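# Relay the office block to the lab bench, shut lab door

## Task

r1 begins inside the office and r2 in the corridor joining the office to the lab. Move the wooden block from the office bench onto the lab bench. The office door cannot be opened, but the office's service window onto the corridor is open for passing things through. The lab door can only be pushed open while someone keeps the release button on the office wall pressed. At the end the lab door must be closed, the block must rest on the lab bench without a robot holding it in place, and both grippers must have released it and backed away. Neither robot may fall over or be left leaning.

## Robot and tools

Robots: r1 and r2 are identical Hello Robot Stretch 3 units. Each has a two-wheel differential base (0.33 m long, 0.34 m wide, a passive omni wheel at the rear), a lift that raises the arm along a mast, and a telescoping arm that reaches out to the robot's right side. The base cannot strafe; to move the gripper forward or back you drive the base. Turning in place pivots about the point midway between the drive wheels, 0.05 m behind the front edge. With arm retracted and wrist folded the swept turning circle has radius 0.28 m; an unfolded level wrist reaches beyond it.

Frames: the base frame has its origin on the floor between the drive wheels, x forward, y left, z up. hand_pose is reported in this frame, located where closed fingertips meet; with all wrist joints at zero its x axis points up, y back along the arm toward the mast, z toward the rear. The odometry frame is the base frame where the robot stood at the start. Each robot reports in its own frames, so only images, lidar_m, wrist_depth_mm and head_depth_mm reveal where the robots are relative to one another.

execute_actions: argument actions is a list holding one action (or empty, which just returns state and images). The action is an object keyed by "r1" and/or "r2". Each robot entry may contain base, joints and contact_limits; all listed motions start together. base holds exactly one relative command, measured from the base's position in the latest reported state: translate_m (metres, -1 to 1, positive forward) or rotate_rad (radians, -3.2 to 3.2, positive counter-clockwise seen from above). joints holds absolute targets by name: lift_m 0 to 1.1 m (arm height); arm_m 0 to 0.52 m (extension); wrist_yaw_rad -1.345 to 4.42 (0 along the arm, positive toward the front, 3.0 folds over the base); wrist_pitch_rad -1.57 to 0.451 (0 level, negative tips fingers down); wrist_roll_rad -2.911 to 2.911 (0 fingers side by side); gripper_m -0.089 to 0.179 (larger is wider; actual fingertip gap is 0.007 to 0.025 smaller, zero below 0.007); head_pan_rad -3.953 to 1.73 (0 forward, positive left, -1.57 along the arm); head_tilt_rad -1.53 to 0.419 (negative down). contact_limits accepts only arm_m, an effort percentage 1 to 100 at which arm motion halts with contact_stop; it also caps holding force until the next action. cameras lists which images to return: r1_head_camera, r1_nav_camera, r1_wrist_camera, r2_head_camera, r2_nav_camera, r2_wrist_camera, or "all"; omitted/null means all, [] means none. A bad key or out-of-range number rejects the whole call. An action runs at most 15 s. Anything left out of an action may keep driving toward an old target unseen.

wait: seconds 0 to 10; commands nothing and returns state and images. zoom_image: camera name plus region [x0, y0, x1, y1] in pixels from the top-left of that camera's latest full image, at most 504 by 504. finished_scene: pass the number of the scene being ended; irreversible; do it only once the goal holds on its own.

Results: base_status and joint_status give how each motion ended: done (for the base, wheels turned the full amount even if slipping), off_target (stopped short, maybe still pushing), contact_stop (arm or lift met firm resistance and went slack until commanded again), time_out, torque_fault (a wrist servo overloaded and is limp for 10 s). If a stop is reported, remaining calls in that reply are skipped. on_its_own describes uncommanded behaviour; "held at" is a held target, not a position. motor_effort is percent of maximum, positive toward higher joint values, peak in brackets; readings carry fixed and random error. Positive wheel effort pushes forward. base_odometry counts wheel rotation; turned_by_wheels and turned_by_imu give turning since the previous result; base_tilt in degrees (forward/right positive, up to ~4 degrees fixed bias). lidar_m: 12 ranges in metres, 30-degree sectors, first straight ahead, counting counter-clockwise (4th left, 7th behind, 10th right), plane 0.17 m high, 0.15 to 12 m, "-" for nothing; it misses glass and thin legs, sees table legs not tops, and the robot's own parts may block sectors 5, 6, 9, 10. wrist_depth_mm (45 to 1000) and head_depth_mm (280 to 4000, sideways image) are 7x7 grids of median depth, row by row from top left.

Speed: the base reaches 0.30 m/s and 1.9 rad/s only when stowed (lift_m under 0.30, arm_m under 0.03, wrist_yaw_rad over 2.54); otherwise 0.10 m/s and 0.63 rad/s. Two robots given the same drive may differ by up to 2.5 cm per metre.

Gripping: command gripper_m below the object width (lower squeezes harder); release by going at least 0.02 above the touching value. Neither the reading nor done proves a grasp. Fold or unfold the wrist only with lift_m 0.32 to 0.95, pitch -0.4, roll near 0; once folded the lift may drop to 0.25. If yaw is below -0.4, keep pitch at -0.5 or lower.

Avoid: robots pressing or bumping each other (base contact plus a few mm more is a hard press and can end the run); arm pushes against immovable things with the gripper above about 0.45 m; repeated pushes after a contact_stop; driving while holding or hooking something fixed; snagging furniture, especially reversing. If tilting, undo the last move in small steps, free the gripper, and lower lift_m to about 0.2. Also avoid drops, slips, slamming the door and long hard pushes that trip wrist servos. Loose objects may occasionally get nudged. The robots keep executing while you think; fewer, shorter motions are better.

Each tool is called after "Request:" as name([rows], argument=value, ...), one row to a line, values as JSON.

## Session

Request:
execute_actions(actions=[])

Scene clock: 0.00 s.
r1.base_odometry: x=+0.000 y=+0.000 heading=+0.000 (m, m, rad; r1's odometry frame)
r1.turned_by_wheels: +0.000 (rad since the last result)
r1.turned_by_imu: +0.000 (rad since the last result)
r1.base_tilt: forward=-0.2 right=+1.9 (deg)
r1.lidar_m: 0.91 0.90 1.09 1.33 1.33 1.62 3.08 2.28 1.02 3.41 1.63 1.02
r1.head_depth_mm: 902 908 917 918 927 935 941 / 885 892 897 903 911 915 923 / 870 876 882 891 894 901 908 / 856 863 867 873 878 885 892 / 842 846 855 855 863 871 875 / 827 834 837 841 850 853 859 / 817 820 824 827 817 810 816
r1.base_status: not commanded
r1.joint_positions: lift_m=+0.418 arm_m=+0.002 wrist_yaw_rad=+3.101 wrist_pitch_rad=-0.324 wrist_roll_rad=-0.006 gripper_m=+0.037 head_pan_rad=-0.020 head_tilt_rad=+0.007
r1.joint_status: not commanded
r1.motor_effort: left_wheel=+0 right_wheel=+1 lift_m=+23 arm_m=+0 wrist_yaw_rad=+0 wrist_pitch_rad=+4 wrist_roll_rad=+0 gripper_m=-1 head_pan_rad=-1 head_tilt_rad=+1 (%)
r1.hand_pose: x=-0.0118 y=+0.0882 z=+0.4523 quat_wxyz=(+0.128, +0.697, +0.101, +0.698) (m; r1's base frame)
r1.wrist_depth_mm: - - - - - - 912 / - - - - - - 915 / - - - - - - 925 / - - - - - - 945 / 875 868 - 902 930 931 921 / 707 719 - 761 787 793 788 / 611 618 - 643 651 650 680
r2.base_odometry: x=+0.000 y=+0.000 heading=+0.000 (m, m, rad; r2's odometry frame)
r2.turned_by_wheels: +0.000 (rad since the last result)
r2.turned_by_imu: +0.000 (rad since the last result)
r2.base_tilt: forward=-0.3 right=-0.5 (deg)
r2.lidar_m: 0.93 0.80 0.79 0.82 0.98 1.77 1.63 1.03 0.93 0.94 1.02 0.92
r2.head_depth_mm: 835 837 833 840 838 845 843 / 870 871 874 877 877 878 880 / 905 907 913 918 917 922 921 / 952 960 956 962 960 962 964 / 993 1000 1004 1004 1008 1014 1011 / 1047 1055 1056 1061 1057 1062 1069 / 1014 1024 1038 1059 1075 1095 1096
r2.base_status: not commanded
r2.joint_positions: lift_m=+0.377 arm_m=-0.001 wrist_yaw_rad=+3.064 wrist_pitch_rad=-0.397 wrist_roll_rad=+0.006 gripper_m=+0.037 head_pan_rad=-0.009 head_tilt_rad=-0.007
r2.joint_status: not commanded
r2.motor_effort: left_wheel=+1 right_wheel=+0 lift_m=+26 arm_m=+0 wrist_yaw_rad=+0 wrist_pitch_rad=+6 wrist_roll_rad=+0 gripper_m=+0 head_pan_rad=+1 head_tilt_rad=+0 (%)
r2.hand_pose: x=-0.0037 y=+0.0824 z=+0.3943 quat_wxyz=(+0.167, +0.700, +0.112, +0.685) (m; r2's base frame)
r2.wrist_depth_mm: 933 872 828 789 744 686 592 / - 953 911 875 787 741 636 / - - - 918 843 798 678 / 955 976 967 955 918 822 709 / 760 758 - 781 777 764 753 / 624 632 - 625 638 638 636 / 526 532 535 541 539 539 545
pictures: r1_head_camera (sideways: a quarter turn clockwise sets it upright), r1_nav_camera (sideways: a quarter turn counterclockwise sets it upright), r1_wrist_camera, r2_head_camera (sideways: a quarter turn clockwise sets it upright), r2_nav_camera (sideways: a quarter turn counterclockwise sets it upright), r2_wrist_camera
Images, in order (width x height): r1_head_camera 896x504, r1_nav_camera 672x504, r1_wrist_camera 644x364, r2_head_camera 896x504, r2_nav_camera 672x504, r2_wrist_camera 644x364.

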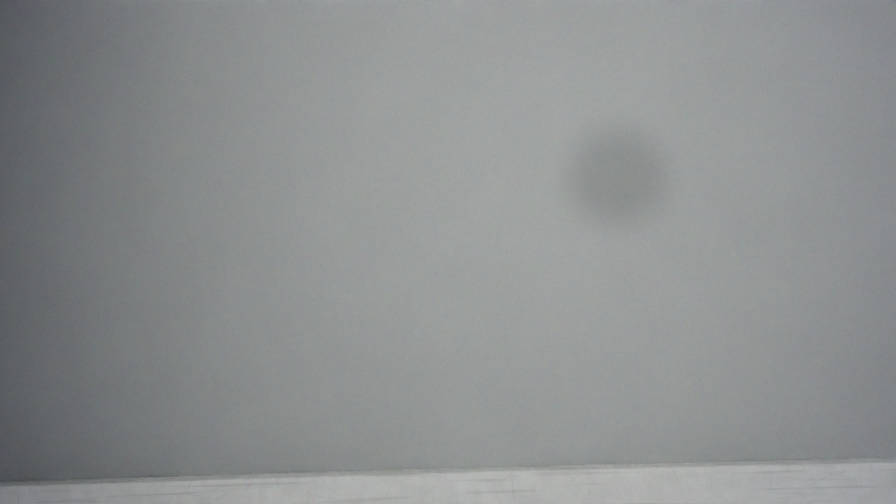

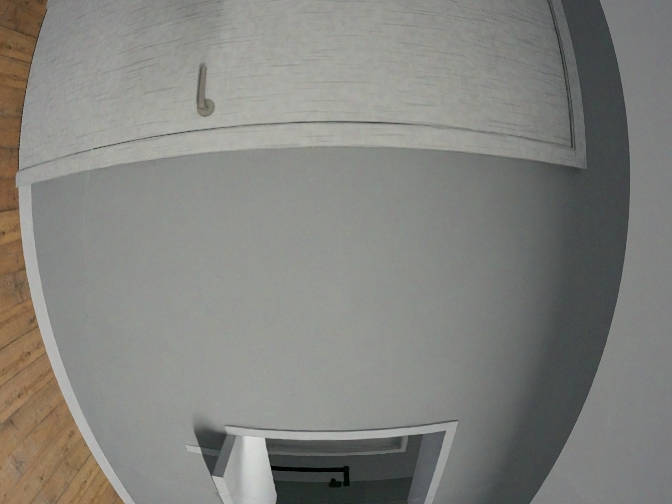

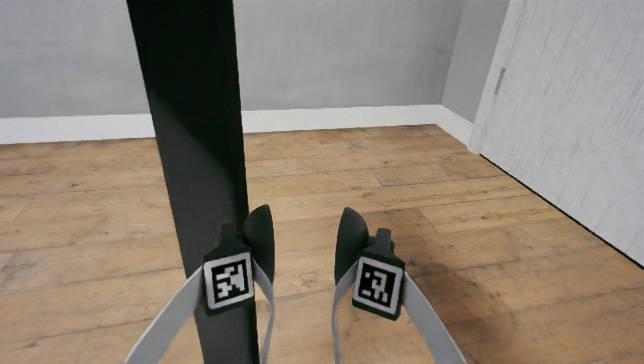

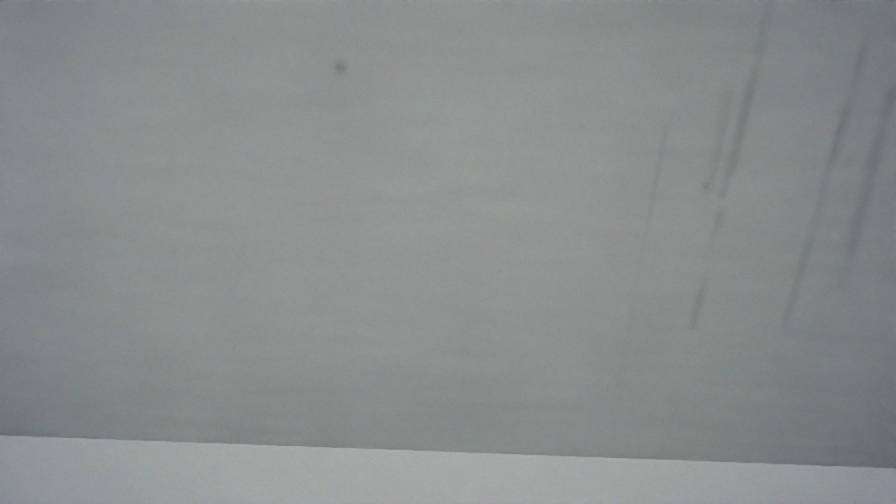

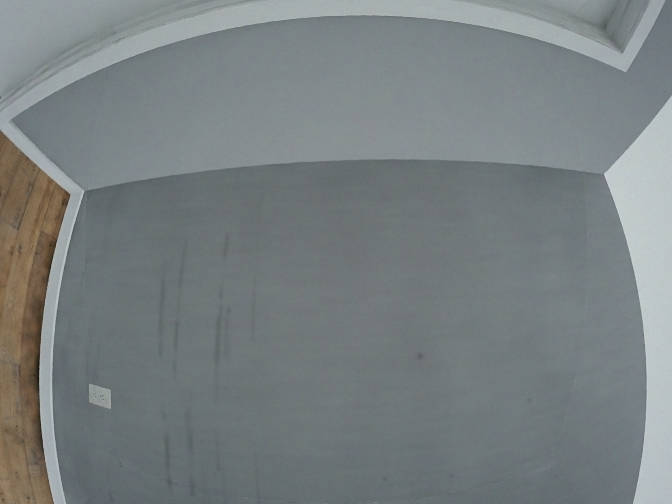

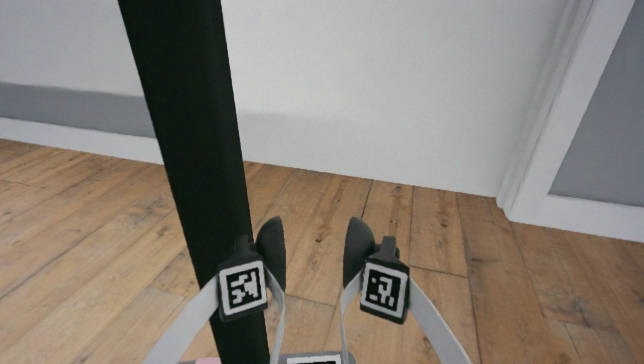

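Request:
execute_actions([
  {"r1":{"joints":{"head_pan_rad":-2.4,"head_tilt_rad":-0.35}},"r2":{"joints":{"head_pan_rad":-2.2,"head_tilt_rad":-0.3}}},
], cameras=["r1_head_camera","r1_nav_camera","r2_nav_camera"])

Scene clock: 3.97 s.
r1.base_odometry: x=+0.000 y=+0.000 heading=+0.000 (m, m, rad; r1's odometry frame)
r1.turned_by_wheels: +0.000 (rad since the last result)
r1.turned_by_imu: +0.000 (rad since the last result)
r1.base_tilt: forward=-0.1 right=+1.9 (deg)
r1.lidar_m: 0.91 0.89 1.08 1.33 1.33 1.61 3.09 2.28 1.02 3.43 1.62 1.01
r1.head_depth_mm: 2878 3023 3215 3068 2220 1681 1359 / 3050 3199 3364 2884 2231 1691 1354 / 3233 3412 3543 1774 2247 1688 1358 / 3447 3701 3871 1418 2250 1705 1366 / 3647 - - 1421 1185 1545 1350 / 3889 - - 1443 1989 1715 1376 / 3539 3657 3869 1460 2306 1687 1378
r1.base_status: not commanded
r1.joint_positions: lift_m=+0.418 arm_m=+0.002 wrist_yaw_rad=+3.101 wrist_pitch_rad=-0.324 wrist_roll_rad=-0.006 gripper_m=+0.037 head_pan_rad=-2.393 head_tilt_rad=-0.345
r1.joint_status: all done
r1.motor_effort: left_wheel=+0(0) right_wheel=-1(0) lift_m=+23(23) arm_m=+0(0) wrist_yaw_rad=+0(0) wrist_pitch_rad=+4(4) wrist_roll_rad=+0(0) gripper_m=+0(1) head_pan_rad=-2(29) head_tilt_rad=-2(29) (%)
r1.hand_pose: x=-0.0118 y=+0.0882 z=+0.4523 quat_wxyz=(+0.128, +0.697, +0.101, +0.698) (m; r1's base frame)
r1.wrist_depth_mm: - - - - - - 899 / - - - - - - 914 / - - - - - - 926 / - - - - - - 911 / 837 868 - 909 927 959 905 / 725 724 - 744 764 773 782 / 608 622 - 646 647 653 679
r2.base_odometry: x=+0.000 y=+0.000 heading=+0.000 (m, m, rad; r2's odometry frame)
r2.turned_by_wheels: +0.000 (rad since the last result)
r2.turned_by_imu: +0.001 (rad since the last result)
r2.base_tilt: forward=-0.3 right=-0.5 (deg)
r2.lidar_m: 0.93 0.80 0.79 0.82 0.97 1.77 1.62 1.03 0.93 0.94 1.02 0.92
r2.head_depth_mm: 868 928 997 1074 1162 1291 1377 / 845 907 966 1040 1134 1223 1335 / 830 880 937 1010 1096 1188 1301 / 809 860 918 980 1059 1148 1255 / 789 841 889 952 1025 1117 1215 / 774 818 870 929 995 1078 1168 / 757 799 850 907 972 1050 1133
r2.base_status: not commanded
r2.joint_positions: lift_m=+0.377 arm_m=-0.001 wrist_yaw_rad=+3.064 wrist_pitch_rad=-0.397 wrist_roll_rad=+0.006 gripper_m=+0.037 head_pan_rad=-2.193 head_tilt_rad=-0.296
r2.joint_status: all done
r2.motor_effort: left_wheel=+0(1) right_wheel=+0(0) lift_m=+26(27) arm_m=+0(0) wrist_yaw_rad=+0(0) wrist_pitch_rad=+6(6) wrist_roll_rad=+0(0) gripper_m=+0(0) head_pan_rad=-3(47) head_tilt_rad=-2(22) (%)
r2.hand_pose: x=-0.0037 y=+0.0824 z=+0.3943 quat_wxyz=(+0.167, +0.700, +0.112, +0.685) (m; r2's base frame)
r2.wrist_depth_mm: 929 876 847 788 742 690 591 / - 951 914 847 802 736 626 / - - - 941 869 785 668 / 967 983 966 958 921 832 731 / 768 763 - 794 778 771 758 / 628 619 - 630 643 638 646 / 529 530 535 540 539 535 534
pictures: r1_head_camera (sideways: a quarter turn clockwise sets it upright), r1_nav_camera (sideways: a quarter turn counterclockwise sets it upright), r2_nav_camera (sideways: a quarter turn counterclockwise sets it upright)
Images, in order (width x height): r1_head_camera 896x504, r1_nav_camera 672x504, r2_nav_camera 672x504.

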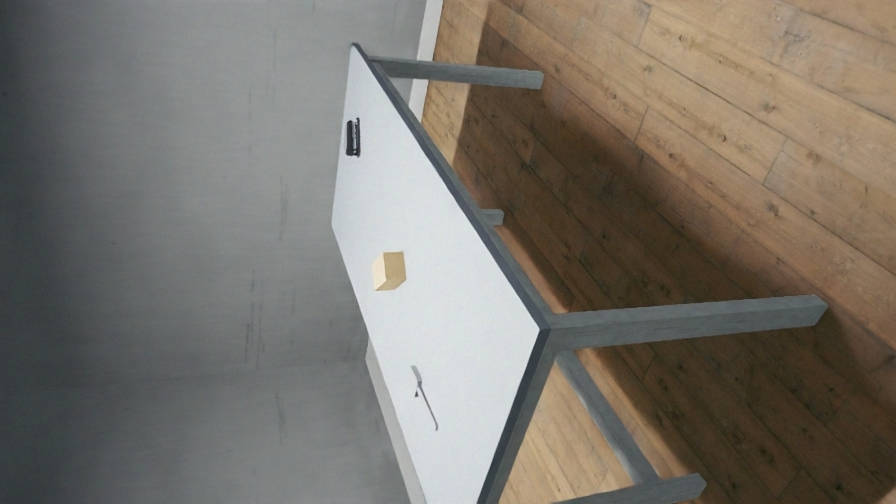

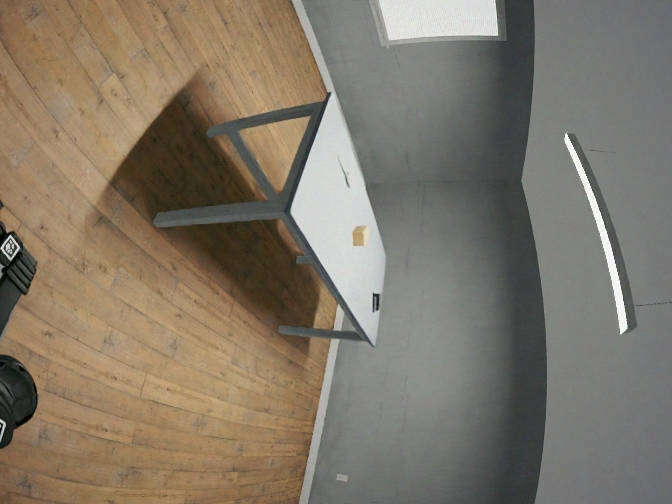

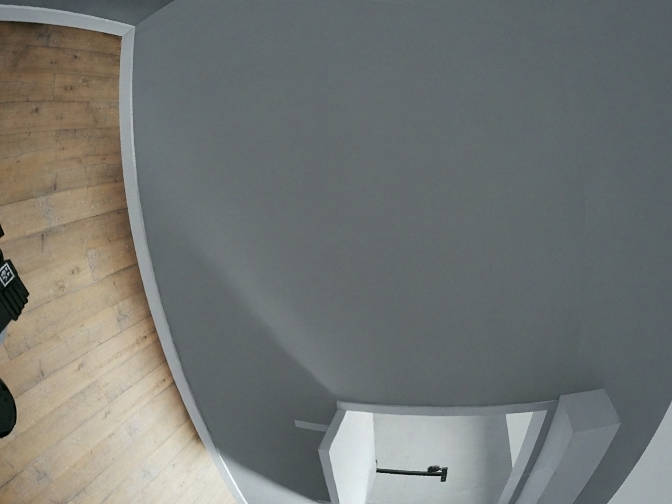

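Request:
execute_actions([
  {"r1":{"base":{"rotate_rad":-2.82},"joints":{"lift_m":0.28,"head_pan_rad":0.5,"head_tilt_rad":-0.5,"wrist_pitch_rad":-0.4}},"r2":{"base":{"rotate_rad":-0.1},"joints":{"lift_m":0.28,"head_pan_rad":-1.57,"head_tilt_rad":-0.4}}},
], cameras=["r1_nav_camera"])

Request:
execute_actions([
  {"r1":{"base":{"translate_m":0.9}},"r2":{"base":{"translate_m":-1.0}}},
], cameras=["r1_nav_camera","r1_head_camera","r2_nav_camera"])

Scene clock: 17.10 s.
r1.base_odometry: x=+0.000 y=+0.000 heading=-2.820 (m, m, rad; r1's odometry frame)
r1.turned_by_wheels: -2.820 (rad since the last result)
r1.turned_by_imu: -2.853 (rad since the last result)
r1.base_tilt: forward=-0.1 right=+1.9 (deg)
r1.lidar_m: 2.28 1.02 1.54 2.41 1.16 0.92 0.90 0.97 1.34 1.32 1.44 2.18
r1.head_depth_mm: 2905 3089 2204 2321 1839 1472 1226 / 3088 3310 1805 2464 1845 1474 1230 / 3303 3549 1566 2461 1860 1478 1235 / 3516 3870 1571 2174 1792 1443 1237 / 3830 - 1595 1174 1750 1479 1243 / 3683 - 1609 2192 1852 1496 1242 / 3334 3532 3526 2204 1815 1502 1253
r1.base_status: done
r1.joint_positions: lift_m=+0.280 arm_m=+0.002 wrist_yaw_rad=+3.101 wrist_pitch_rad=-0.413 wrist_roll_rad=-0.006 gripper_m=+0.037 head_pan_rad=+0.493 head_tilt_rad=-0.494
r1.joint_status: all done
r1.motor_effort: left_wheel=+3(16) right_wheel=-3(9) lift_m=+18(18) arm_m=+0(0) wrist_yaw_rad=+0(0) wrist_pitch_rad=+4(3) wrist_roll_rad=+0(0) gripper_m=-2(1) head_pan_rad=+2(31) head_tilt_rad=-3(20) (%)
r1.hand_pose: x=-0.0122 y=+0.0780 z=+0.2940 quat_wxyz=(+0.159, +0.692, +0.132, +0.691) (m; r1's base frame)
r1.wrist_depth_mm: - - - - - - - / - - - - - - - / 856 872 889 937 961 - - / 681 699 728 737 767 784 784 / 564 572 - 600 623 624 633 / 485 516 - - 528 525 542 / - - - - 446 454 464
r2.base_odometry: x=+0.000 y=+0.000 heading=-0.100 (m, m, rad; r2's odometry frame)
r2.turned_by_wheels: -0.100 (rad since the last result)
r2.turned_by_imu: -0.099 (rad since the last result)
r2.base_tilt: forward=-0.3 right=-0.5 (deg)
r2.lidar_m: 0.92 0.86 0.79 0.82 0.94 1.47 1.91 1.08 0.93 0.93 1.07 0.92
r2.head_depth_mm: 741 789 849 919 1008 1098 1212 / 759 815 879 957 1046 1148 1265 / 781 839 912 988 1094 1202 1299 / 808 868 941 1026 1130 1263 1324 / 830 899 979 1069 1185 1334 1330 / 865 929 1011 1120 1253 1405 1325 / 892 963 1053 1164 1297 1470 1325
r2.base_status: done
r2.joint_positions: lift_m=+0.280 arm_m=-0.001 wrist_yaw_rad=+3.064 wrist_pitch_rad=-0.397 wrist_roll_rad=+0.006 gripper_m=+0.037 head_pan_rad=-1.577 head_tilt_rad=-0.395
r2.joint_status: all done
r2.motor_effort: left_wheel=+2(7) right_wheel=-2(4) lift_m=+16(18) arm_m=-1(1) wrist_yaw_rad=+0(0) wrist_pitch_rad=+6(5) wrist_roll_rad=+0(0) gripper_m=+0(0) head_pan_rad=+5(43) head_tilt_rad=-2(11) (%)
r2.hand_pose: x=-0.0037 y=+0.0824 z=+0.2978 quat_wxyz=(+0.167, +0.700, +0.112, +0.685) (m; r2's base frame)
r2.wrist_depth_mm: 817 794 807 760 743 695 613 / 898 838 877 833 804 736 649 / 927 947 919 923 854 755 705 / 769 789 791 795 795 782 743 / 628 631 - 656 620 622 626 / 505 506 - 538 527 515 516 / 446 - - - 438 434 439
pictures: r1_nav_camera (sideways: a quarter turn counterclockwise sets it upright)
Images, in order (width x height): r1_nav_camera 672x504.

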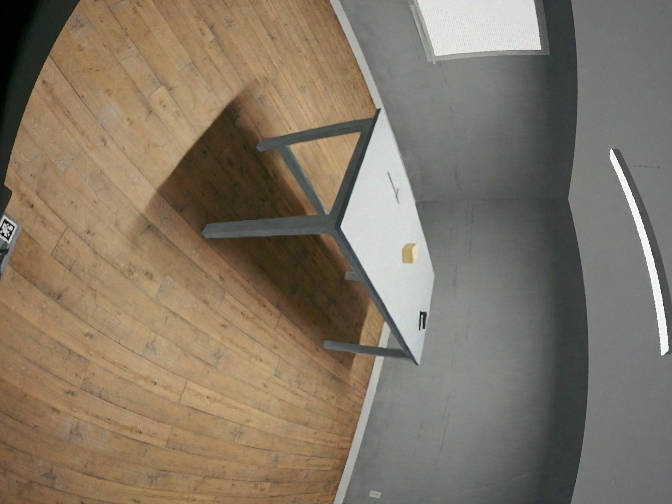

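Scene clock: 22.03 s.
r1.base_odometry: x=-0.854 y=-0.285 heading=-2.820 (m, m, rad; r1's odometry frame)
r1.turned_by_wheels: +0.000 (rad since the last result)
r1.turned_by_imu: +0.007 (rad since the last result)
r1.base_tilt: forward=-0.1 right=+1.9 (deg)
r1.lidar_m: 2.50 1.39 1.25 0.59 2.28 1.82 1.80 1.82 1.46 1.44 1.57 2.39
r1.head_depth_mm: 2136 2309 2498 2467 1838 1472 1228 / 2288 2470 2629 2155 1742 1469 1228 / 2436 2670 2723 2154 1846 1479 1236 / 2607 2880 1574 1094 1854 1482 1233 / 2819 3184 1586 1044 1747 1486 1243 / 3098 3473 1613 1049 857 1494 1241 / 3190 3421 3522 1008 788 1463 1248
r1.base_status: done
r1.joint_positions: lift_m=+0.280 arm_m=+0.002 wrist_yaw_rad=+3.101 wrist_pitch_rad=-0.413 wrist_roll_rad=-0.006 gripper_m=+0.037 head_pan_rad=+0.493 head_tilt_rad=-0.495
r1.joint_status: not commanded
r1.motor_effort: left_wheel=+1(14) right_wheel=-2(5) lift_m=+18(18) arm_m=-1(0) wrist_yaw_rad=+1(0) wrist_pitch_rad=+4(4) wrist_roll_rad=+0(0) gripper_m=+0(0) head_pan_rad=+3(2) head_tilt_rad=-2(3) (%)
r1.hand_pose: x=-0.0122 y=+0.0780 z=+0.2940 quat_wxyz=(+0.159, +0.692, +0.132, +0.691) (m; r1's base frame)
r1.wrist_depth_mm: - - - - - - - / - - - - - - - / 853 860 789 915 948 983 - / 681 692 727 731 739 750 794 / 570 574 - 596 611 615 637 / 488 510 - - 535 517 539 / - - - - 446 457 456
r2.base_odometry: x=-0.995 y=+0.100 heading=-0.100 (m, m, rad; r2's odometry frame)
r2.turned_by_wheels: +0.000 (rad since the last result)
r2.turned_by_imu: +0.003 (rad since the last result)
r2.base_tilt: forward=-0.3 right=-0.5 (deg)
r2.lidar_m: 1.89 1.24 0.99 0.99 1.14 1.97 1.39 0.79 0.68 0.68 0.79 1.35
r2.head_depth_mm: - - - 992 670 542 875 / - - - 988 666 560 919 / - - - 972 660 857 963 / 573 618 673 740 658 899 1017 / 598 646 701 772 851 951 1072 / 618 667 730 800 890 997 1136 / 637 693 758 839 932 1057 1199
r2.base_status: done
r2.joint_positions: lift_m=+0.280 arm_m=-0.001 wrist_yaw_rad=+3.064 wrist_pitch_rad=-0.397 wrist_roll_rad=+0.006 gripper_m=+0.037 head_pan_rad=-1.577 head_tilt_rad=-0.395
r2.joint_status: not commanded
r2.motor_effort: left_wheel=+2(6) right_wheel=-2(6) lift_m=+16(16) arm_m=-1(1) wrist_yaw_rad=+0(0) wrist_pitch_rad=+6(6) wrist_roll_rad=+0(0) gripper_m=+0(0) head_pan_rad=+5(4) head_tilt_rad=-2(3) (%)
r2.hand_pose: x=-0.0037 y=+0.0824 z=+0.2978 quat_wxyz=(+0.167, +0.700, +0.112, +0.685) (m; r2's base frame)
r2.wrist_depth_mm: - - 978 912 890 850 877 / - - - - 940 930 955 / - - - - - - - / 774 786 775 784 802 813 792 / 620 618 - 638 622 630 626 / 512 511 - 529 520 520 518 / 446 - - - 440 443 440
pictures: r1_head_camera (sideways: a quarter turn clockwise sets it upright), r1_nav_camera (sideways: a quarter turn counterclockwise sets it upright), r2_nav_camera (sideways: a quarter turn counterclockwise sets it upright)
Images, in order (width x height): r1_head_camera 896x504, r1_nav_camera 672x504, r2_nav_camera 672x504.

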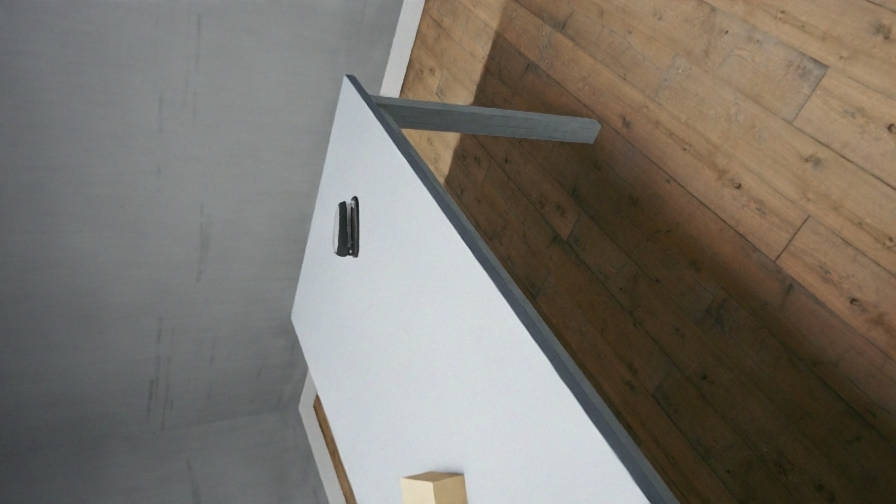

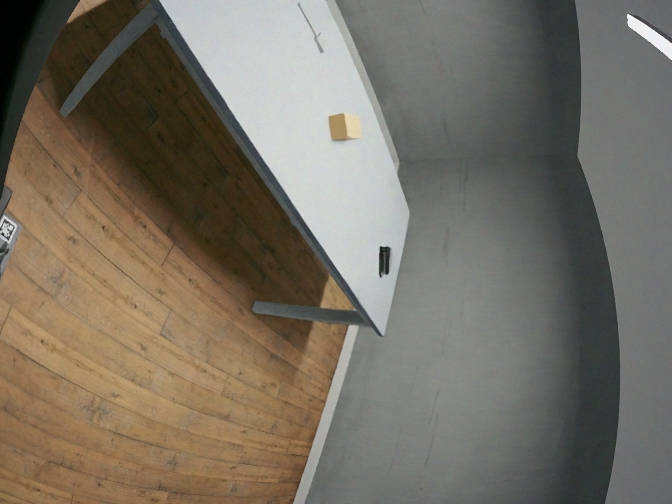

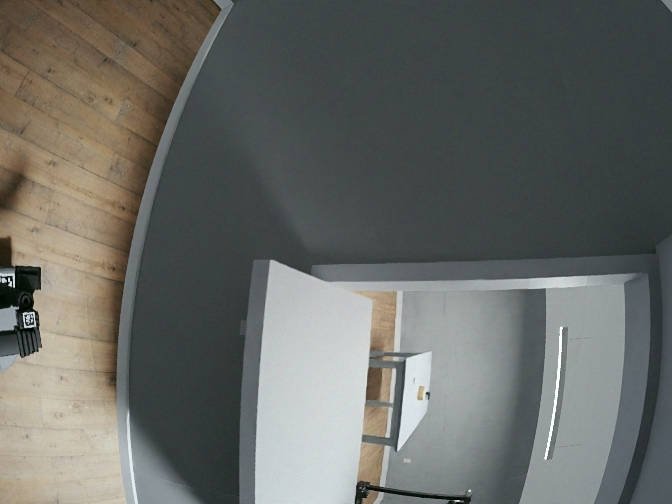

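Request:
execute_actions([
  {"r1":{"base":{"translate_m":0.7}},"r2":{"base":{"rotate_rad":-0.25}}},
], cameras=[])

Request:
execute_actions([
  {"r1":{"base":{"rotate_rad":3.05}},"r2":{"base":{"translate_m":-0.33}}},
], cameras=[])

Request:
execute_actions([
  {"r1":{"joints":{"lift_m":0.92,"head_pan_rad":-1.5,"head_tilt_rad":-0.7,"gripper_m":0.179}},"r2":{"joints":{"lift_m":0.95,"wrist_pitch_rad":-0.4,"gripper_m":0.179}}},
], cameras=[])

Request:
execute_actions([
  {"r1":{"joints":{"wrist_yaw_rad":0}},"r2":{"joints":{"wrist_yaw_rad":0}}},
], cameras=["r1_head_camera","r1_wrist_camera","r2_wrist_camera","r2_head_camera"])

Scene clock: 32.40 s.
r1.base_odometry: x=-1.518 y=-0.506 heading=-2.820 (m, m, rad; r1's odometry frame)
r1.turned_by_wheels: +0.000 (rad since the last result)
r1.turned_by_imu: +0.006 (rad since the last result)
r1.base_tilt: forward=-0.1 right=+1.9 (deg)
r1.lidar_m: 1.80 0.75 1.15 1.14 1.24 0.95 2.50 1.94 1.56 1.54 1.68 1.83
r1.head_depth_mm: 1541 1669 1805 1979 1829 1465 1226 / 1641 1791 1964 2142 1839 1473 1230 / 1768 1925 2123 2293 1849 1483 1233 / 1890 2100 2327 2436 975 1370 1214 / 2057 2291 2580 2510 838 1490 1239 / 2236 2526 2856 1052 781 1414 1249 / 2476 2799 3176 1060 784 666 1252
r1.base_status: done
r1.joint_positions: lift_m=+0.280 arm_m=+0.002 wrist_yaw_rad=+3.101 wrist_pitch_rad=-0.413 wrist_roll_rad=-0.006 gripper_m=+0.037 head_pan_rad=+0.493 head_tilt_rad=-0.495
r1.joint_status: not commanded
r1.motor_effort: left_wheel=+1(13) right_wheel=-1(6) lift_m=+18(19) arm_m=+0(0) wrist_yaw_rad=+0(1) wrist_pitch_rad=+4(4) wrist_roll_rad=+0(0) gripper_m=+0(1) head_pan_rad=+3(2) head_tilt_rad=-2(3) (%)
r1.hand_pose: x=-0.0122 y=+0.0779 z=+0.2940 quat_wxyz=(+0.159, +0.692, +0.132, +0.691) (m; r1's base frame)
r1.wrist_depth_mm: - - - - - - - / - - - - - - - / 833 874 898 953 976 998 - / 675 697 715 731 744 781 783 / 569 572 - 602 612 623 637 / 485 521 - - 525 535 543 / - - - - 446 456 465
r2.base_odometry: x=-0.995 y=+0.100 heading=-0.350 (m, m, rad; r2's odometry frame)
r2.turned_by_wheels: -0.250 (rad since the last result)
r2.turned_by_imu: -0.249 (rad since the last result)
r2.base_tilt: forward=-0.3 right=-0.5 (deg)
r2.lidar_m: 1.89 1.50 1.02 0.99 1.02 1.41 2.54 0.96 0.70 0.68 0.71 0.97
r2.head_depth_mm: - - - 995 669 564 955 / - - 3588 987 666 855 968 / - - 3486 974 662 864 975 / - - - 960 655 871 983 / - - - 955 652 875 992 / 590 616 664 724 679 882 1004 / 559 606 659 722 797 895 1000
r2.base_status: done
r2.joint_positions: lift_m=+0.280 arm_m=-0.001 wrist_yaw_rad=+3.064 wrist_pitch_rad=-0.397 wrist_roll_rad=+0.006 gripper_m=+0.037 head_pan_rad=-1.577 head_tilt_rad=-0.396
r2.joint_status: not commanded
r2.motor_effort: left_wheel=+1(8) right_wheel=-1(6) lift_m=+16(16) arm_m=-1(1) wrist_yaw_rad=+0(0) wrist_pitch_rad=+6(6) wrist_roll_rad=+0(0) gripper_m=+0(0) head_pan_rad=+4(4) head_tilt_rad=-2(1) (%)
r2.hand_pose: x=-0.0037 y=+0.0824 z=+0.2978 quat_wxyz=(+0.167, +0.700, +0.112, +0.685) (m; r2's base frame)
r2.wrist_depth_mm: 872 874 886 913 954 - - / 933 956 977 - - - - / - - - - - - - / 778 788 794 787 782 803 812 / 618 614 - 646 635 623 632 / 507 509 - 532 520 521 519 / 445 - - - 436 438 439
pictures: none
No camera images: the call's "cameras" was empty. Leave "cameras" out to get every camera's image.

Scene clock: 35.47 s.
r1.base_odometry: x=-1.518 y=-0.506 heading=+0.230 (m, m, rad; r1's odometry frame)
r1.turned_by_wheels: +3.050 (rad since the last result)
r1.turned_by_imu: +3.084 (rad since the last result)
r1.base_tilt: forward=-0.2 right=+2.0 (deg)
r1.lidar_m: 2.50 2.08 1.58 1.54 1.63 1.85 1.81 0.75 1.17 1.14 1.20 0.95
r1.head_depth_mm: 2069 2226 2435 2429 1832 1469 1227 / 2173 2351 2599 2455 1852 1478 1230 / 2324 2526 2777 2473 1854 1480 1236 / 2295 2495 2716 2493 1857 1485 1239 / 2004 2149 2326 2391 1863 1488 1243 / 1774 1907 2034 2187 1884 1498 1244 / 1601 1686 1808 1922 1882 1507 1250
r1.base_status: done
r1.joint_positions: lift_m=+0.280 arm_m=+0.002 wrist_yaw_rad=+3.101 wrist_pitch_rad=-0.413 wrist_roll_rad=-0.006 gripper_m=+0.037 head_pan_rad=+0.493 head_tilt_rad=-0.495
r1.joint_status: not commanded
r1.motor_effort: left_wheel=-3(12) right_wheel=+3(13) lift_m=+18(18) arm_m=-1(1) wrist_yaw_rad=+1(0) wrist_pitch_rad=+4(4) wrist_roll_rad=+0(0) gripper_m=+0(1) head_pan_rad=+2(2) head_tilt_rad=-3(2) (%)
r1.hand_pose: x=-0.0122 y=+0.0779 z=+0.2940 quat_wxyz=(+0.159, +0.692, +0.132, +0.691) (m; r1's base frame)
r1.wrist_depth_mm: - - - - - - - / - - - - - - - / 862 857 902 912 964 994 - / 694 688 712 728 750 756 785 / 562 574 - 593 620 625 641 / 483 512 - - 534 530 539 / - - - - 445 454 460
r2.base_odometry: x=-1.305 y=+0.213 heading=-0.350 (m, m, rad; r2's odometry frame)
r2.turned_by_wheels: +0.000 (rad since the last result)
r2.turned_by_imu: +0.001 (rad since the last result)
r2.base_tilt: forward=-0.3 right=-0.5 (deg)
r2.lidar_m: 2.22 1.50 1.03 0.99 1.03 1.42 2.50 0.96 0.70 0.68 0.71 0.97
r2.head_depth_mm: - - - 1001 671 563 951 / - - - 977 666 562 964 / - - 3575 981 662 862 973 / - - 3411 962 657 870 984 / - - - 955 650 876 994 / - - - 942 648 884 997 / - - - 934 642 886 1006
r2.base_status: done
r2.joint_positions: lift_m=+0.280 arm_m=-0.001 wrist_yaw_rad=+3.064 wrist_pitch_rad=-0.397 wrist_roll_rad=+0.006 gripper_m=+0.037 head_pan_rad=-1.577 head_tilt_rad=-0.396
r2.joint_status: not commanded
r2.motor_effort: left_wheel=+2(5) right_wheel=-1(7) lift_m=+16(16) arm_m=-1(0) wrist_yaw_rad=+0(0) wrist_pitch_rad=+6(6) wrist_roll_rad=+0(0) gripper_m=+0(1) head_pan_rad=+4(4) head_tilt_rad=-3(1) (%)
r2.hand_pose: x=-0.0037 y=+0.0824 z=+0.2978 quat_wxyz=(+0.167, +0.700, +0.112, +0.685) (m; r2's base frame)
r2.wrist_depth_mm: 872 877 906 924 946 953 - / 957 962 1000 - - - - / - - - - - - - / 774 779 795 792 793 809 817 / 613 614 - 640 625 622 632 / 507 513 - 529 525 517 520 / 447 - - - 437 441 437
pictures: none
No camera images: the call's "cameras" was empty. Leave "cameras" out to get every camera's image.

Scene clock: 42.40 s.
r1.base_odometry: x=-1.518 y=-0.506 heading=+0.230 (m, m, rad; r1's odometry frame)
r1.turned_by_wheels: +0.000 (rad since the last result)
r1.turned_by_imu: +0.001 (rad since the last result)
r1.base_tilt: forward=-0.1 right=+1.9 (deg)
r1.lidar_m: 2.50 2.08 1.58 1.54 1.62 1.85 1.81 0.75 1.17 1.14 1.20 0.95
r1.head_depth_mm: 2600 2856 985 768 663 - 1102 / 2671 2951 996 771 664 - - / 2675 2976 1002 777 687 - - / 2744 3022 934 780 687 - 1125 / 2778 3096 976 787 1457 1345 1139 / 2829 3116 1024 790 1485 1323 1147 / 2870 3170 1033 795 1497 1328 1151
r1.base_status: not commanded
r1.joint_positions: lift_m=+0.920 arm_m=+0.002 wrist_yaw_rad=+3.101 wrist_pitch_rad=-0.413 wrist_roll_rad=-0.006 gripper_m=+0.179 head_pan_rad=-1.493 head_tilt_rad=-0.691
r1.joint_status: all done
r1.motor_effort: left_wheel=-3(3) right_wheel=+3(3) lift_m=+27(28) arm_m=-1(1) wrist_yaw_rad=+0(1) wrist_pitch_rad=+4(4) wrist_roll_rad=+0(0) gripper_m=+0(82) head_pan_rad=-2(30) head_tilt_rad=-5(24) (%)
r1.hand_pose: x=-0.0122 y=+0.0779 z=+0.9335 quat_wxyz=(+0.159, +0.692, +0.132, +0.691) (m; r1's base frame)
r1.wrist_depth_mm: - - - - - - - / - - - - - - - / - - - - - - - / - - - - - - - / - - - - - - - / - - - - - - - / - - - - - - -
r2.base_odometry: x=-1.305 y=+0.213 heading=-0.350 (m, m, rad; r2's odometry frame)
r2.turned_by_wheels: +0.000 (rad since the last result)
r2.turned_by_imu: +0.001 (rad since the last result)
r2.base_tilt: forward=-0.3 right=-0.5 (deg)
r2.lidar_m: 2.22 1.51 1.02 0.99 1.03 1.42 2.51 0.96 0.70 0.68 0.71 0.97
r2.head_depth_mm: - - - 991 668 544 - / - - - 985 664 562 - / - - 3491 975 658 860 - / - - 3446 961 656 870 - / - - - 955 652 870 - / - - - 945 645 882 973 / - - - 935 642 890 1009
r2.base_status: not commanded
r2.joint_positions: lift_m=+0.950 arm_m=-0.001 wrist_yaw_rad=+3.064 wrist_pitch_rad=-0.412 wrist_roll_rad=+0.006 gripper_m=+0.179 head_pan_rad=-1.577 head_tilt_rad=-0.396
r2.joint_status: all done
r2.motor_effort: left_wheel=+1(2) right_wheel=-1(2) lift_m=+36(36) arm_m=-2(1) wrist_yaw_rad=-1(0) wrist_pitch_rad=+5(5) wrist_roll_rad=+0(0) gripper_m=+0(91) head_pan_rad=+4(5) head_tilt_rad=-3(2) (%)
r2.hand_pose: x=-0.0038 y=+0.0805 z=+0.9635 quat_wxyz=(+0.172, +0.699, +0.118, +0.684) (m; r2's base frame)
r2.wrist_depth_mm: 865 882 905 911 934 959 - / 951 948 - - - - - / - - - - - - - / - - - - - - - / - - - - - - - / - - - - - - - / - - - - - - -
pictures: none
No camera images: the call's "cameras" was empty. Leave "cameras" out to get every camera's image.

Scene clock: 44.97 s.
r1.base_odometry: x=-1.518 y=-0.506 heading=+0.230 (m, m, rad; r1's odometry frame)
r1.turned_by_wheels: +0.000 (rad since the last result)
r1.turned_by_imu: +0.000 (rad since the last result)
r1.base_tilt: forward=-0.2 right=+2.0 (deg)
r1.lidar_m: 2.50 2.07 1.58 1.54 1.62 1.86 1.81 0.75 1.17 1.14 1.20 0.95
r1.head_depth_mm: 2612 2878 984 767 663 - - / 2655 2950 994 796 - - - / 2676 2978 1002 799 691 1277 1110 / 2726 3059 934 783 1440 1311 1136 / 2792 3100 979 788 1475 1310 1140 / 2848 3136 1026 790 1483 1318 1144 / 2884 3158 1033 796 1492 1329 1146
r1.base_status: not commanded
r1.joint_positions: lift_m=+0.920 arm_m=+0.002 wrist_yaw_rad=+0.002 wrist_pitch_rad=-0.413 wrist_roll_rad=-0.006 gripper_m=+0.179 head_pan_rad=-1.493 head_tilt_rad=-0.691
r1.joint_status: all done
r1.motor_effort: left_wheel=-3(3) right_wheel=+3(3) lift_m=+28(26) arm_m=-1(1) wrist_yaw_rad=-2(2) wrist_pitch_rad=+4(4) wrist_roll_rad=+0(0) gripper_m=+0(0) head_pan_rad=-2(2) head_tilt_rad=-5(5) (%)
r1.hand_pose: x=-0.0211 y=-0.3719 z=+0.9335 quat_wxyz=(+0.695, +0.147, -0.689, -0.144) (m; r1's base frame)
r1.wrist_depth_mm: - - - - - - - / 778 850 861 882 921 992 - / 599 617 604 651 668 689 716 / 475 492 501 507 522 538 515 / 413 405 410 420 432 446 446 / - 357 360 358 363 366 377 / - - - - - - -
r2.base_odometry: x=-1.305 y=+0.213 heading=-0.350 (m, m, rad; r2's odometry frame)
r2.turned_by_wheels: +0.000 (rad since the last result)
r2.turned_by_imu: +0.001 (rad since the last result)
r2.base_tilt: forward=-0.3 right=-0.5 (deg)
r2.lidar_m: 2.22 1.51 1.03 0.99 1.02 1.41 2.51 0.96 0.70 0.68 0.70 0.97
r2.head_depth_mm: - - - 993 668 543 - / - - - 983 664 560 - / - - 3406 969 660 - - / - - 3484 959 656 553 - / - - - 953 650 554 1004 / - - - 948 644 879 1003 / - - - 935 642 886 1004
r2.base_status: not commanded
r2.joint_positions: lift_m=+0.950 arm_m=-0.001 wrist_yaw_rad=+0.002 wrist_pitch_rad=-0.412 wrist_roll_rad=+0.006 gripper_m=+0.179 head_pan_rad=-1.577 head_tilt_rad=-0.396
r2.joint_status: all done
r2.motor_effort: left_wheel=+2(2) right_wheel=-1(1) lift_m=+35(35) arm_m=-1(1) wrist_yaw_rad=-2(0) wrist_pitch_rad=+5(5) wrist_roll_rad=+1(0) gripper_m=-1(0) head_pan_rad=+5(5) head_tilt_rad=-2(3) (%)
r2.hand_pose: x=-0.0210 y=-0.3691 z=+0.9635 quat_wxyz=(+0.691, +0.145, -0.694, -0.145) (m; r2's base frame)
r2.wrist_depth_mm: - - - - - - 437 / - 661 669 674 692 - 435 / 423 426 431 433 433 438 443 / 314 314 316 318 321 322 324 / 272 271 274 275 275 273 273 / 628 649 641 631 636 631 623 / 778 740 741 726 727 754 725
pictures: r1_head_camera (sideways: a quarter turn clockwise sets it upright), r1_wrist_camera, r2_head_camera (sideways: a quarter turn clockwise sets it upright), r2_wrist_camera
Images, in order (width x height): r1_head_camera 896x504, r1_wrist_camera 644x364, r2_head_camera 896x504, r2_wrist_camera 644x364.

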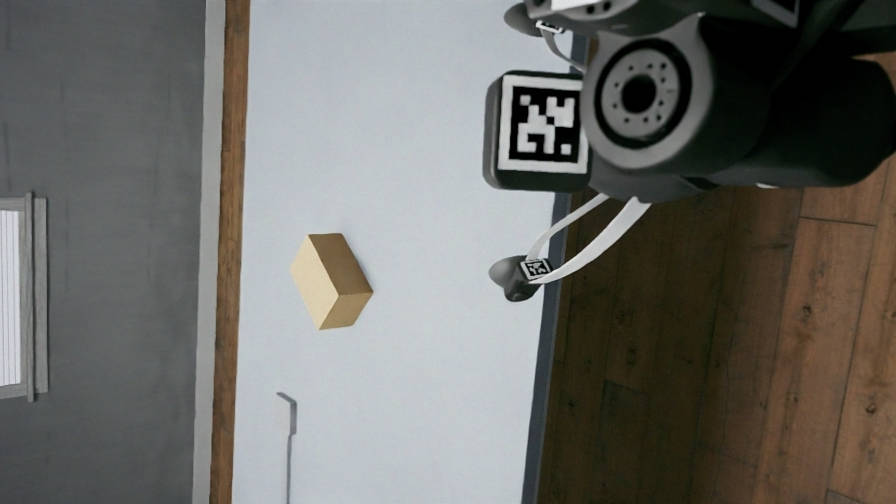

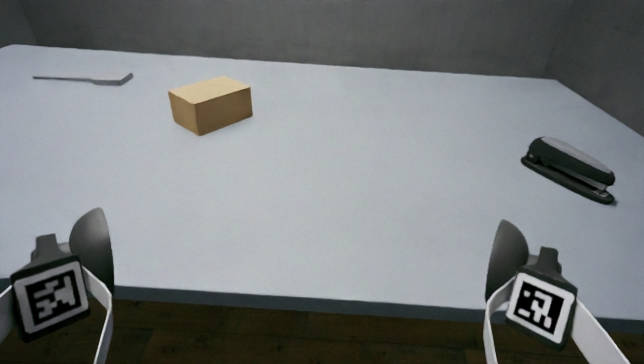

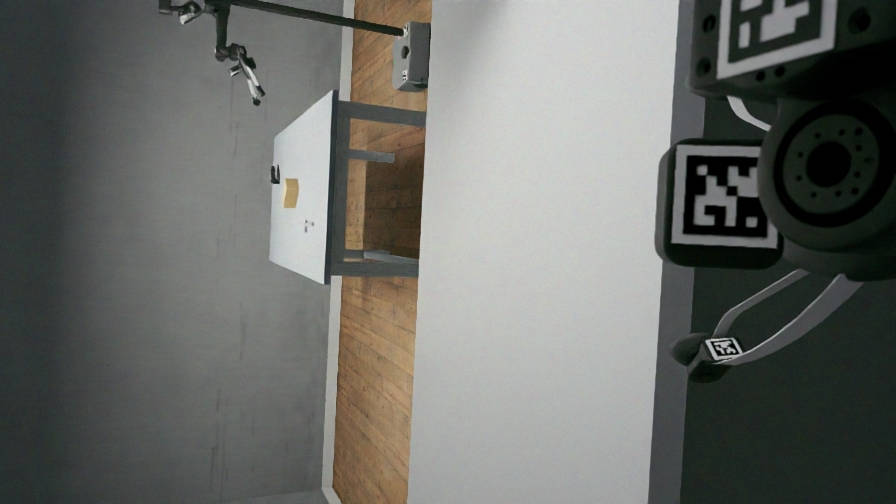

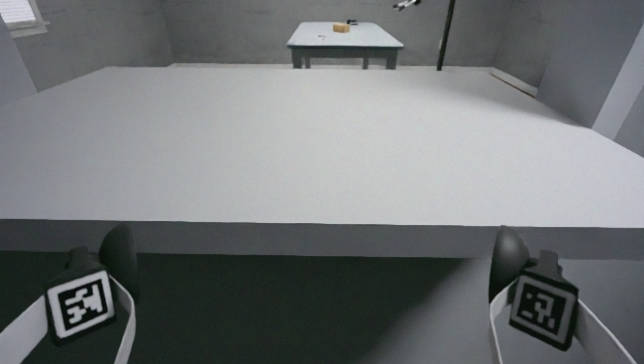

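Request:
execute_actions([
  {"r1":{"base":{"translate_m":0.065},"joints":{"wrist_yaw_rad":0.45,"wrist_pitch_rad":-0.32,"arm_m":0.46,"lift_m":0.9}},"r2":{"joints":{"lift_m":1.05,"wrist_pitch_rad":-0.32}}},
], cameras=["r1_head_camera","r1_wrist_camera"])

Scene clock: 55.90 s.
r1.base_odometry: x=-1.455 y=-0.491 heading=+0.230 (m, m, rad; r1's odometry frame)
r1.turned_by_wheels: +0.000 (rad since the last result)
r1.turned_by_imu: +0.001 (rad since the last result)
r1.base_tilt: forward=-0.1 right=+1.9 (deg)
r1.lidar_m: 2.43 2.07 1.57 1.54 1.62 1.92 1.87 0.81 1.17 1.14 1.21 0.90
r1.head_depth_mm: 2607 - 966 766 682 1294 1125 / 2644 - 955 771 721 1298 1129 / 2711 2921 925 775 1431 1303 1133 / 2751 3025 914 780 1437 1310 1134 / 2799 3071 1016 785 1480 1318 1136 / 2841 3133 1026 790 1489 1325 1146 / 2877 3154 1032 796 1526 1330 1147
r1.base_status: done
r1.joint_positions: lift_m=+0.900 arm_m=+0.460 wrist_yaw_rad=+0.449 wrist_pitch_rad=-0.339 wrist_roll_rad=-0.006 gripper_m=+0.179 head_pan_rad=-1.493 head_tilt_rad=-0.691
r1.joint_status: all done
r1.motor_effort: left_wheel=-3(6) right_wheel=+3(8) lift_m=+18(24) arm_m=+3(2) wrist_yaw_rad=+1(3) wrist_pitch_rad=+6(6) wrist_roll_rad=+0(0) gripper_m=+0(1) head_pan_rad=-2(3) head_tilt_rad=-5(5) (%)
r1.hand_pose: x=+0.0800 y=-0.8151 z=+0.9310 quat_wxyz=(+0.708, +0.272, -0.650, +0.039) (m; r1's base frame)
r1.wrist_depth_mm: - - - - - - - / - - - - - - - / 675 684 711 - - - - / 508 515 522 543 561 - - / 429 420 425 429 439 473 467 / - 350 353 281 370 373 385 / 289 301 254 243 307 317 325
r2.base_odometry: x=-1.305 y=+0.213 heading=-0.350 (m, m, rad; r2's odometry frame)
r2.turned_by_wheels: +0.000 (rad since the last result)
r2.turned_by_imu: +0.002 (rad since the last result)
r2.base_tilt: forward=-0.3 right=-0.4 (deg)
r2.lidar_m: 2.22 1.51 1.02 0.99 1.03 1.41 2.51 0.96 0.71 0.68 0.71 0.97
r2.head_depth_mm: - - - - - - - / - - - 3947 - - - / - - 3429 - - - - / - - 3434 1027 656 - 986 / - - - 955 683 871 989 / - - - 946 633 881 1000 / - - - 938 640 888 1007
r2.base_status: not commanded
r2.joint_positions: lift_m=+1.050 arm_m=-0.001 wrist_yaw_rad=+0.002 wrist_pitch_rad=-0.341 wrist_roll_rad=+0.006 gripper_m=+0.179 head_pan_rad=-1.577 head_tilt_rad=-0.396
r2.joint_status: all done
r2.motor_effort: left_wheel=+2(2) right_wheel=-1(2) lift_m=+35(35) arm_m=+0(1) wrist_yaw_rad=-1(2) wrist_pitch_rad=+9(10) wrist_roll_rad=+0(0) gripper_m=+0(0) head_pan_rad=+4(4) head_tilt_rad=-1(2) (%)
r2.hand_pose: x=-0.0210 y=-0.3774 z=+1.0799 quat_wxyz=(+0.695, +0.121, -0.698, -0.120) (m; r2's base frame)
r2.wrist_depth_mm: - - - - - - 433 / - - - - - - 430 / - - - - - - 447 / 548 579 581 584 584 564 480 / 441 446 444 447 454 465 506 / 372 360 360 362 362 363 367 / 327 322 322 322 320 319 324
pictures: r1_head_camera (sideways: a quarter turn clockwise sets it upright), r1_wrist_camera
Images, in order (width x height): r1_head_camera 896x504, r1_wrist_camera 644x364.

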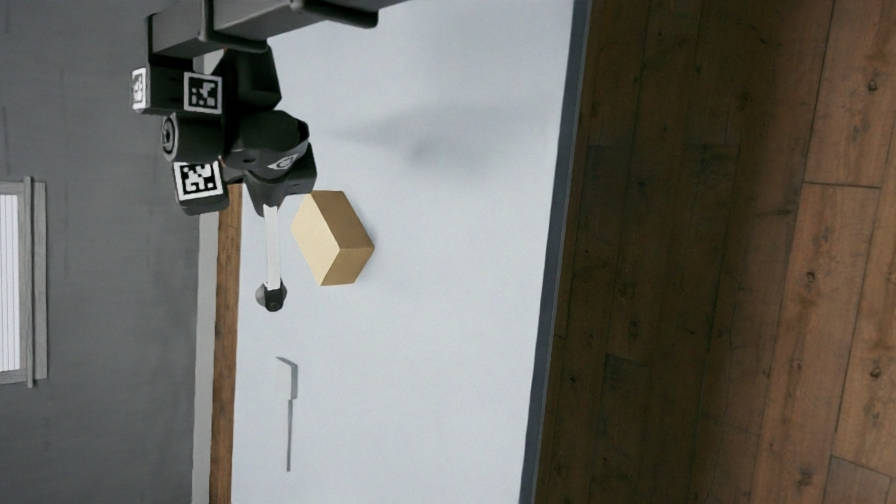

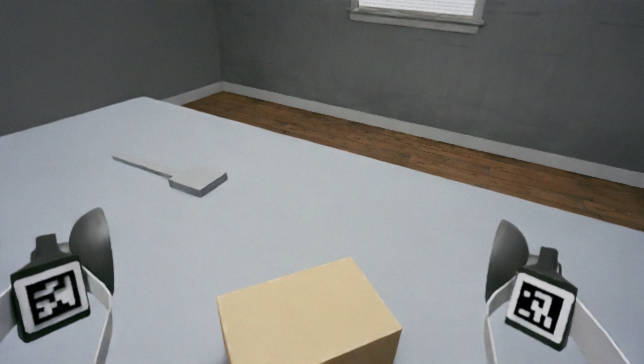

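Request:
execute_actions([
  {"r1":{"joints":{"wrist_yaw_rad":0.75,"arm_m":0.52,"lift_m":0.87}}},
], cameras=["r1_head_camera","r1_wrist_camera"])

Scene clock: 67.80 s.
r1.base_odometry: x=-1.455 y=-0.491 heading=+0.230 (m, m, rad; r1's odometry frame)
r1.turned_by_wheels: +0.000 (rad since the last result)
r1.turned_by_imu: +0.000 (rad since the last result)
r1.base_tilt: forward=-0.1 right=+1.9 (deg)
r1.lidar_m: 2.43 2.07 1.58 1.54 1.62 1.92 1.87 0.81 1.17 1.14 1.20 0.89
r1.head_depth_mm: 2591 2838 949 767 681 1292 1123 / 2661 2867 955 772 722 1297 1129 / 2697 2979 922 776 1435 1305 1130 / 2733 3031 896 780 1443 1311 1134 / 2820 3074 1011 786 1478 1313 1142 / 2851 3096 1024 790 1479 1316 1142 / 2895 3158 1030 795 1524 1326 1150
r1.base_status: not commanded
r1.joint_positions: lift_m=+0.870 arm_m=+0.520 wrist_yaw_rad=+0.748 wrist_pitch_rad=-0.339 wrist_roll_rad=-0.006 gripper_m=+0.179 head_pan_rad=-1.493 head_tilt_rad=-0.691
r1.joint_status: all done
r1.motor_effort: left_wheel=-2(3) right_wheel=+2(3) lift_m=+18(17) arm_m=+3(3) wrist_yaw_rad=+1(3) wrist_pitch_rad=+6(6) wrist_roll_rad=+0(0) gripper_m=-1(0) head_pan_rad=-2(2) head_tilt_rad=-4(5) (%)
r1.hand_pose: x=+0.1375 y=-0.8359 z=+0.9010 quat_wxyz=(+0.695, +0.365, -0.603, +0.145) (m; r1's base frame)
r1.wrist_depth_mm: - - - - - - - / - - - - - - - / 592 609 645 656 - - - / 451 463 470 482 495 - - / 378 370 379 385 398 415 409 / - 310 317 322 328 334 342 / 259 269 272 209 213 283 291
r2.base_odometry: x=-1.305 y=+0.213 heading=-0.350 (m, m, rad; r2's odometry frame)
r2.turned_by_wheels: +0.000 (rad since the last result)
r2.turned_by_imu: +0.001 (rad since the last result)
r2.base_tilt: forward=-0.2 right=-0.5 (deg)
r2.lidar_m: 2.22 1.51 1.02 0.99 1.03 1.42 2.51 0.96 0.70 0.68 0.71 0.97
r2.head_depth_mm: - - - - - - - / - - - 3952 - - - / - - 3029 - - - - / - - 3354 1037 655 - 980 / - - - 949 681 875 994 / - - - 946 632 877 999 / - - - 933 643 887 1007
r2.base_status: not commanded
r2.joint_positions: lift_m=+1.050 arm_m=-0.001 wrist_yaw_rad=+0.002 wrist_pitch_rad=-0.341 wrist_roll_rad=+0.006 gripper_m=+0.179 head_pan_rad=-1.577 head_tilt_rad=-0.396
r2.joint_status: not commanded
r2.motor_effort: left_wheel=+2(2) right_wheel=-1(2) lift_m=+35(34) arm_m=-1(1) wrist_yaw_rad=-1(1) wrist_pitch_rad=+9(9) wrist_roll_rad=+0(0) gripper_m=+0(0) head_pan_rad=+4(5) head_tilt_rad=-2(3) (%)
r2.hand_pose: x=-0.0210 y=-0.3774 z=+1.0799 quat_wxyz=(+0.695, +0.121, -0.698, -0.120) (m; r2's base frame)
r2.wrist_depth_mm: - - - - - - 435 / - - - - - - 437 / - - - - - - 445 / 550 579 582 589 585 562 481 / 444 445 450 447 447 471 507 / 371 357 362 362 360 364 365 / 328 323 322 322 322 321 324
pictures: r1_head_camera (sideways: a quarter turn clockwise sets it upright), r1_wrist_camera
Images, in order (width x height): r1_head_camera 896x504, r1_wrist_camera 644x364.

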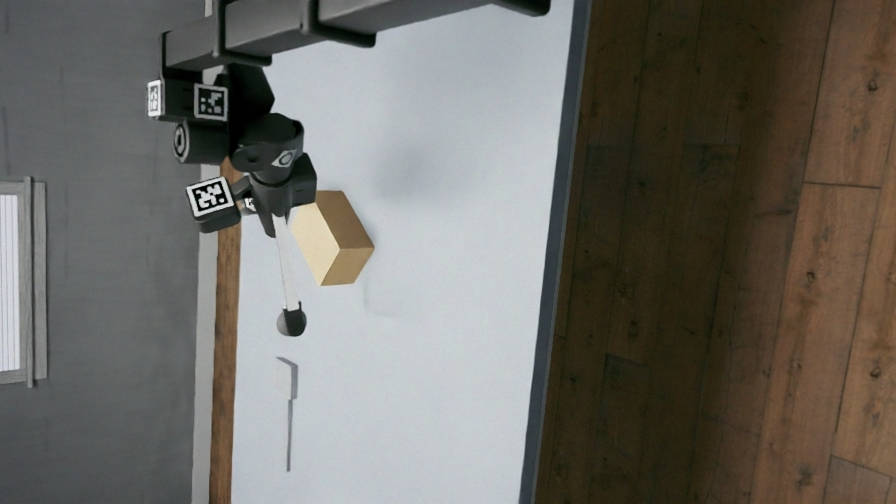

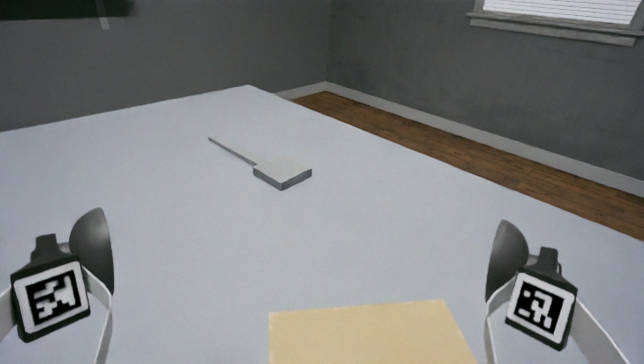

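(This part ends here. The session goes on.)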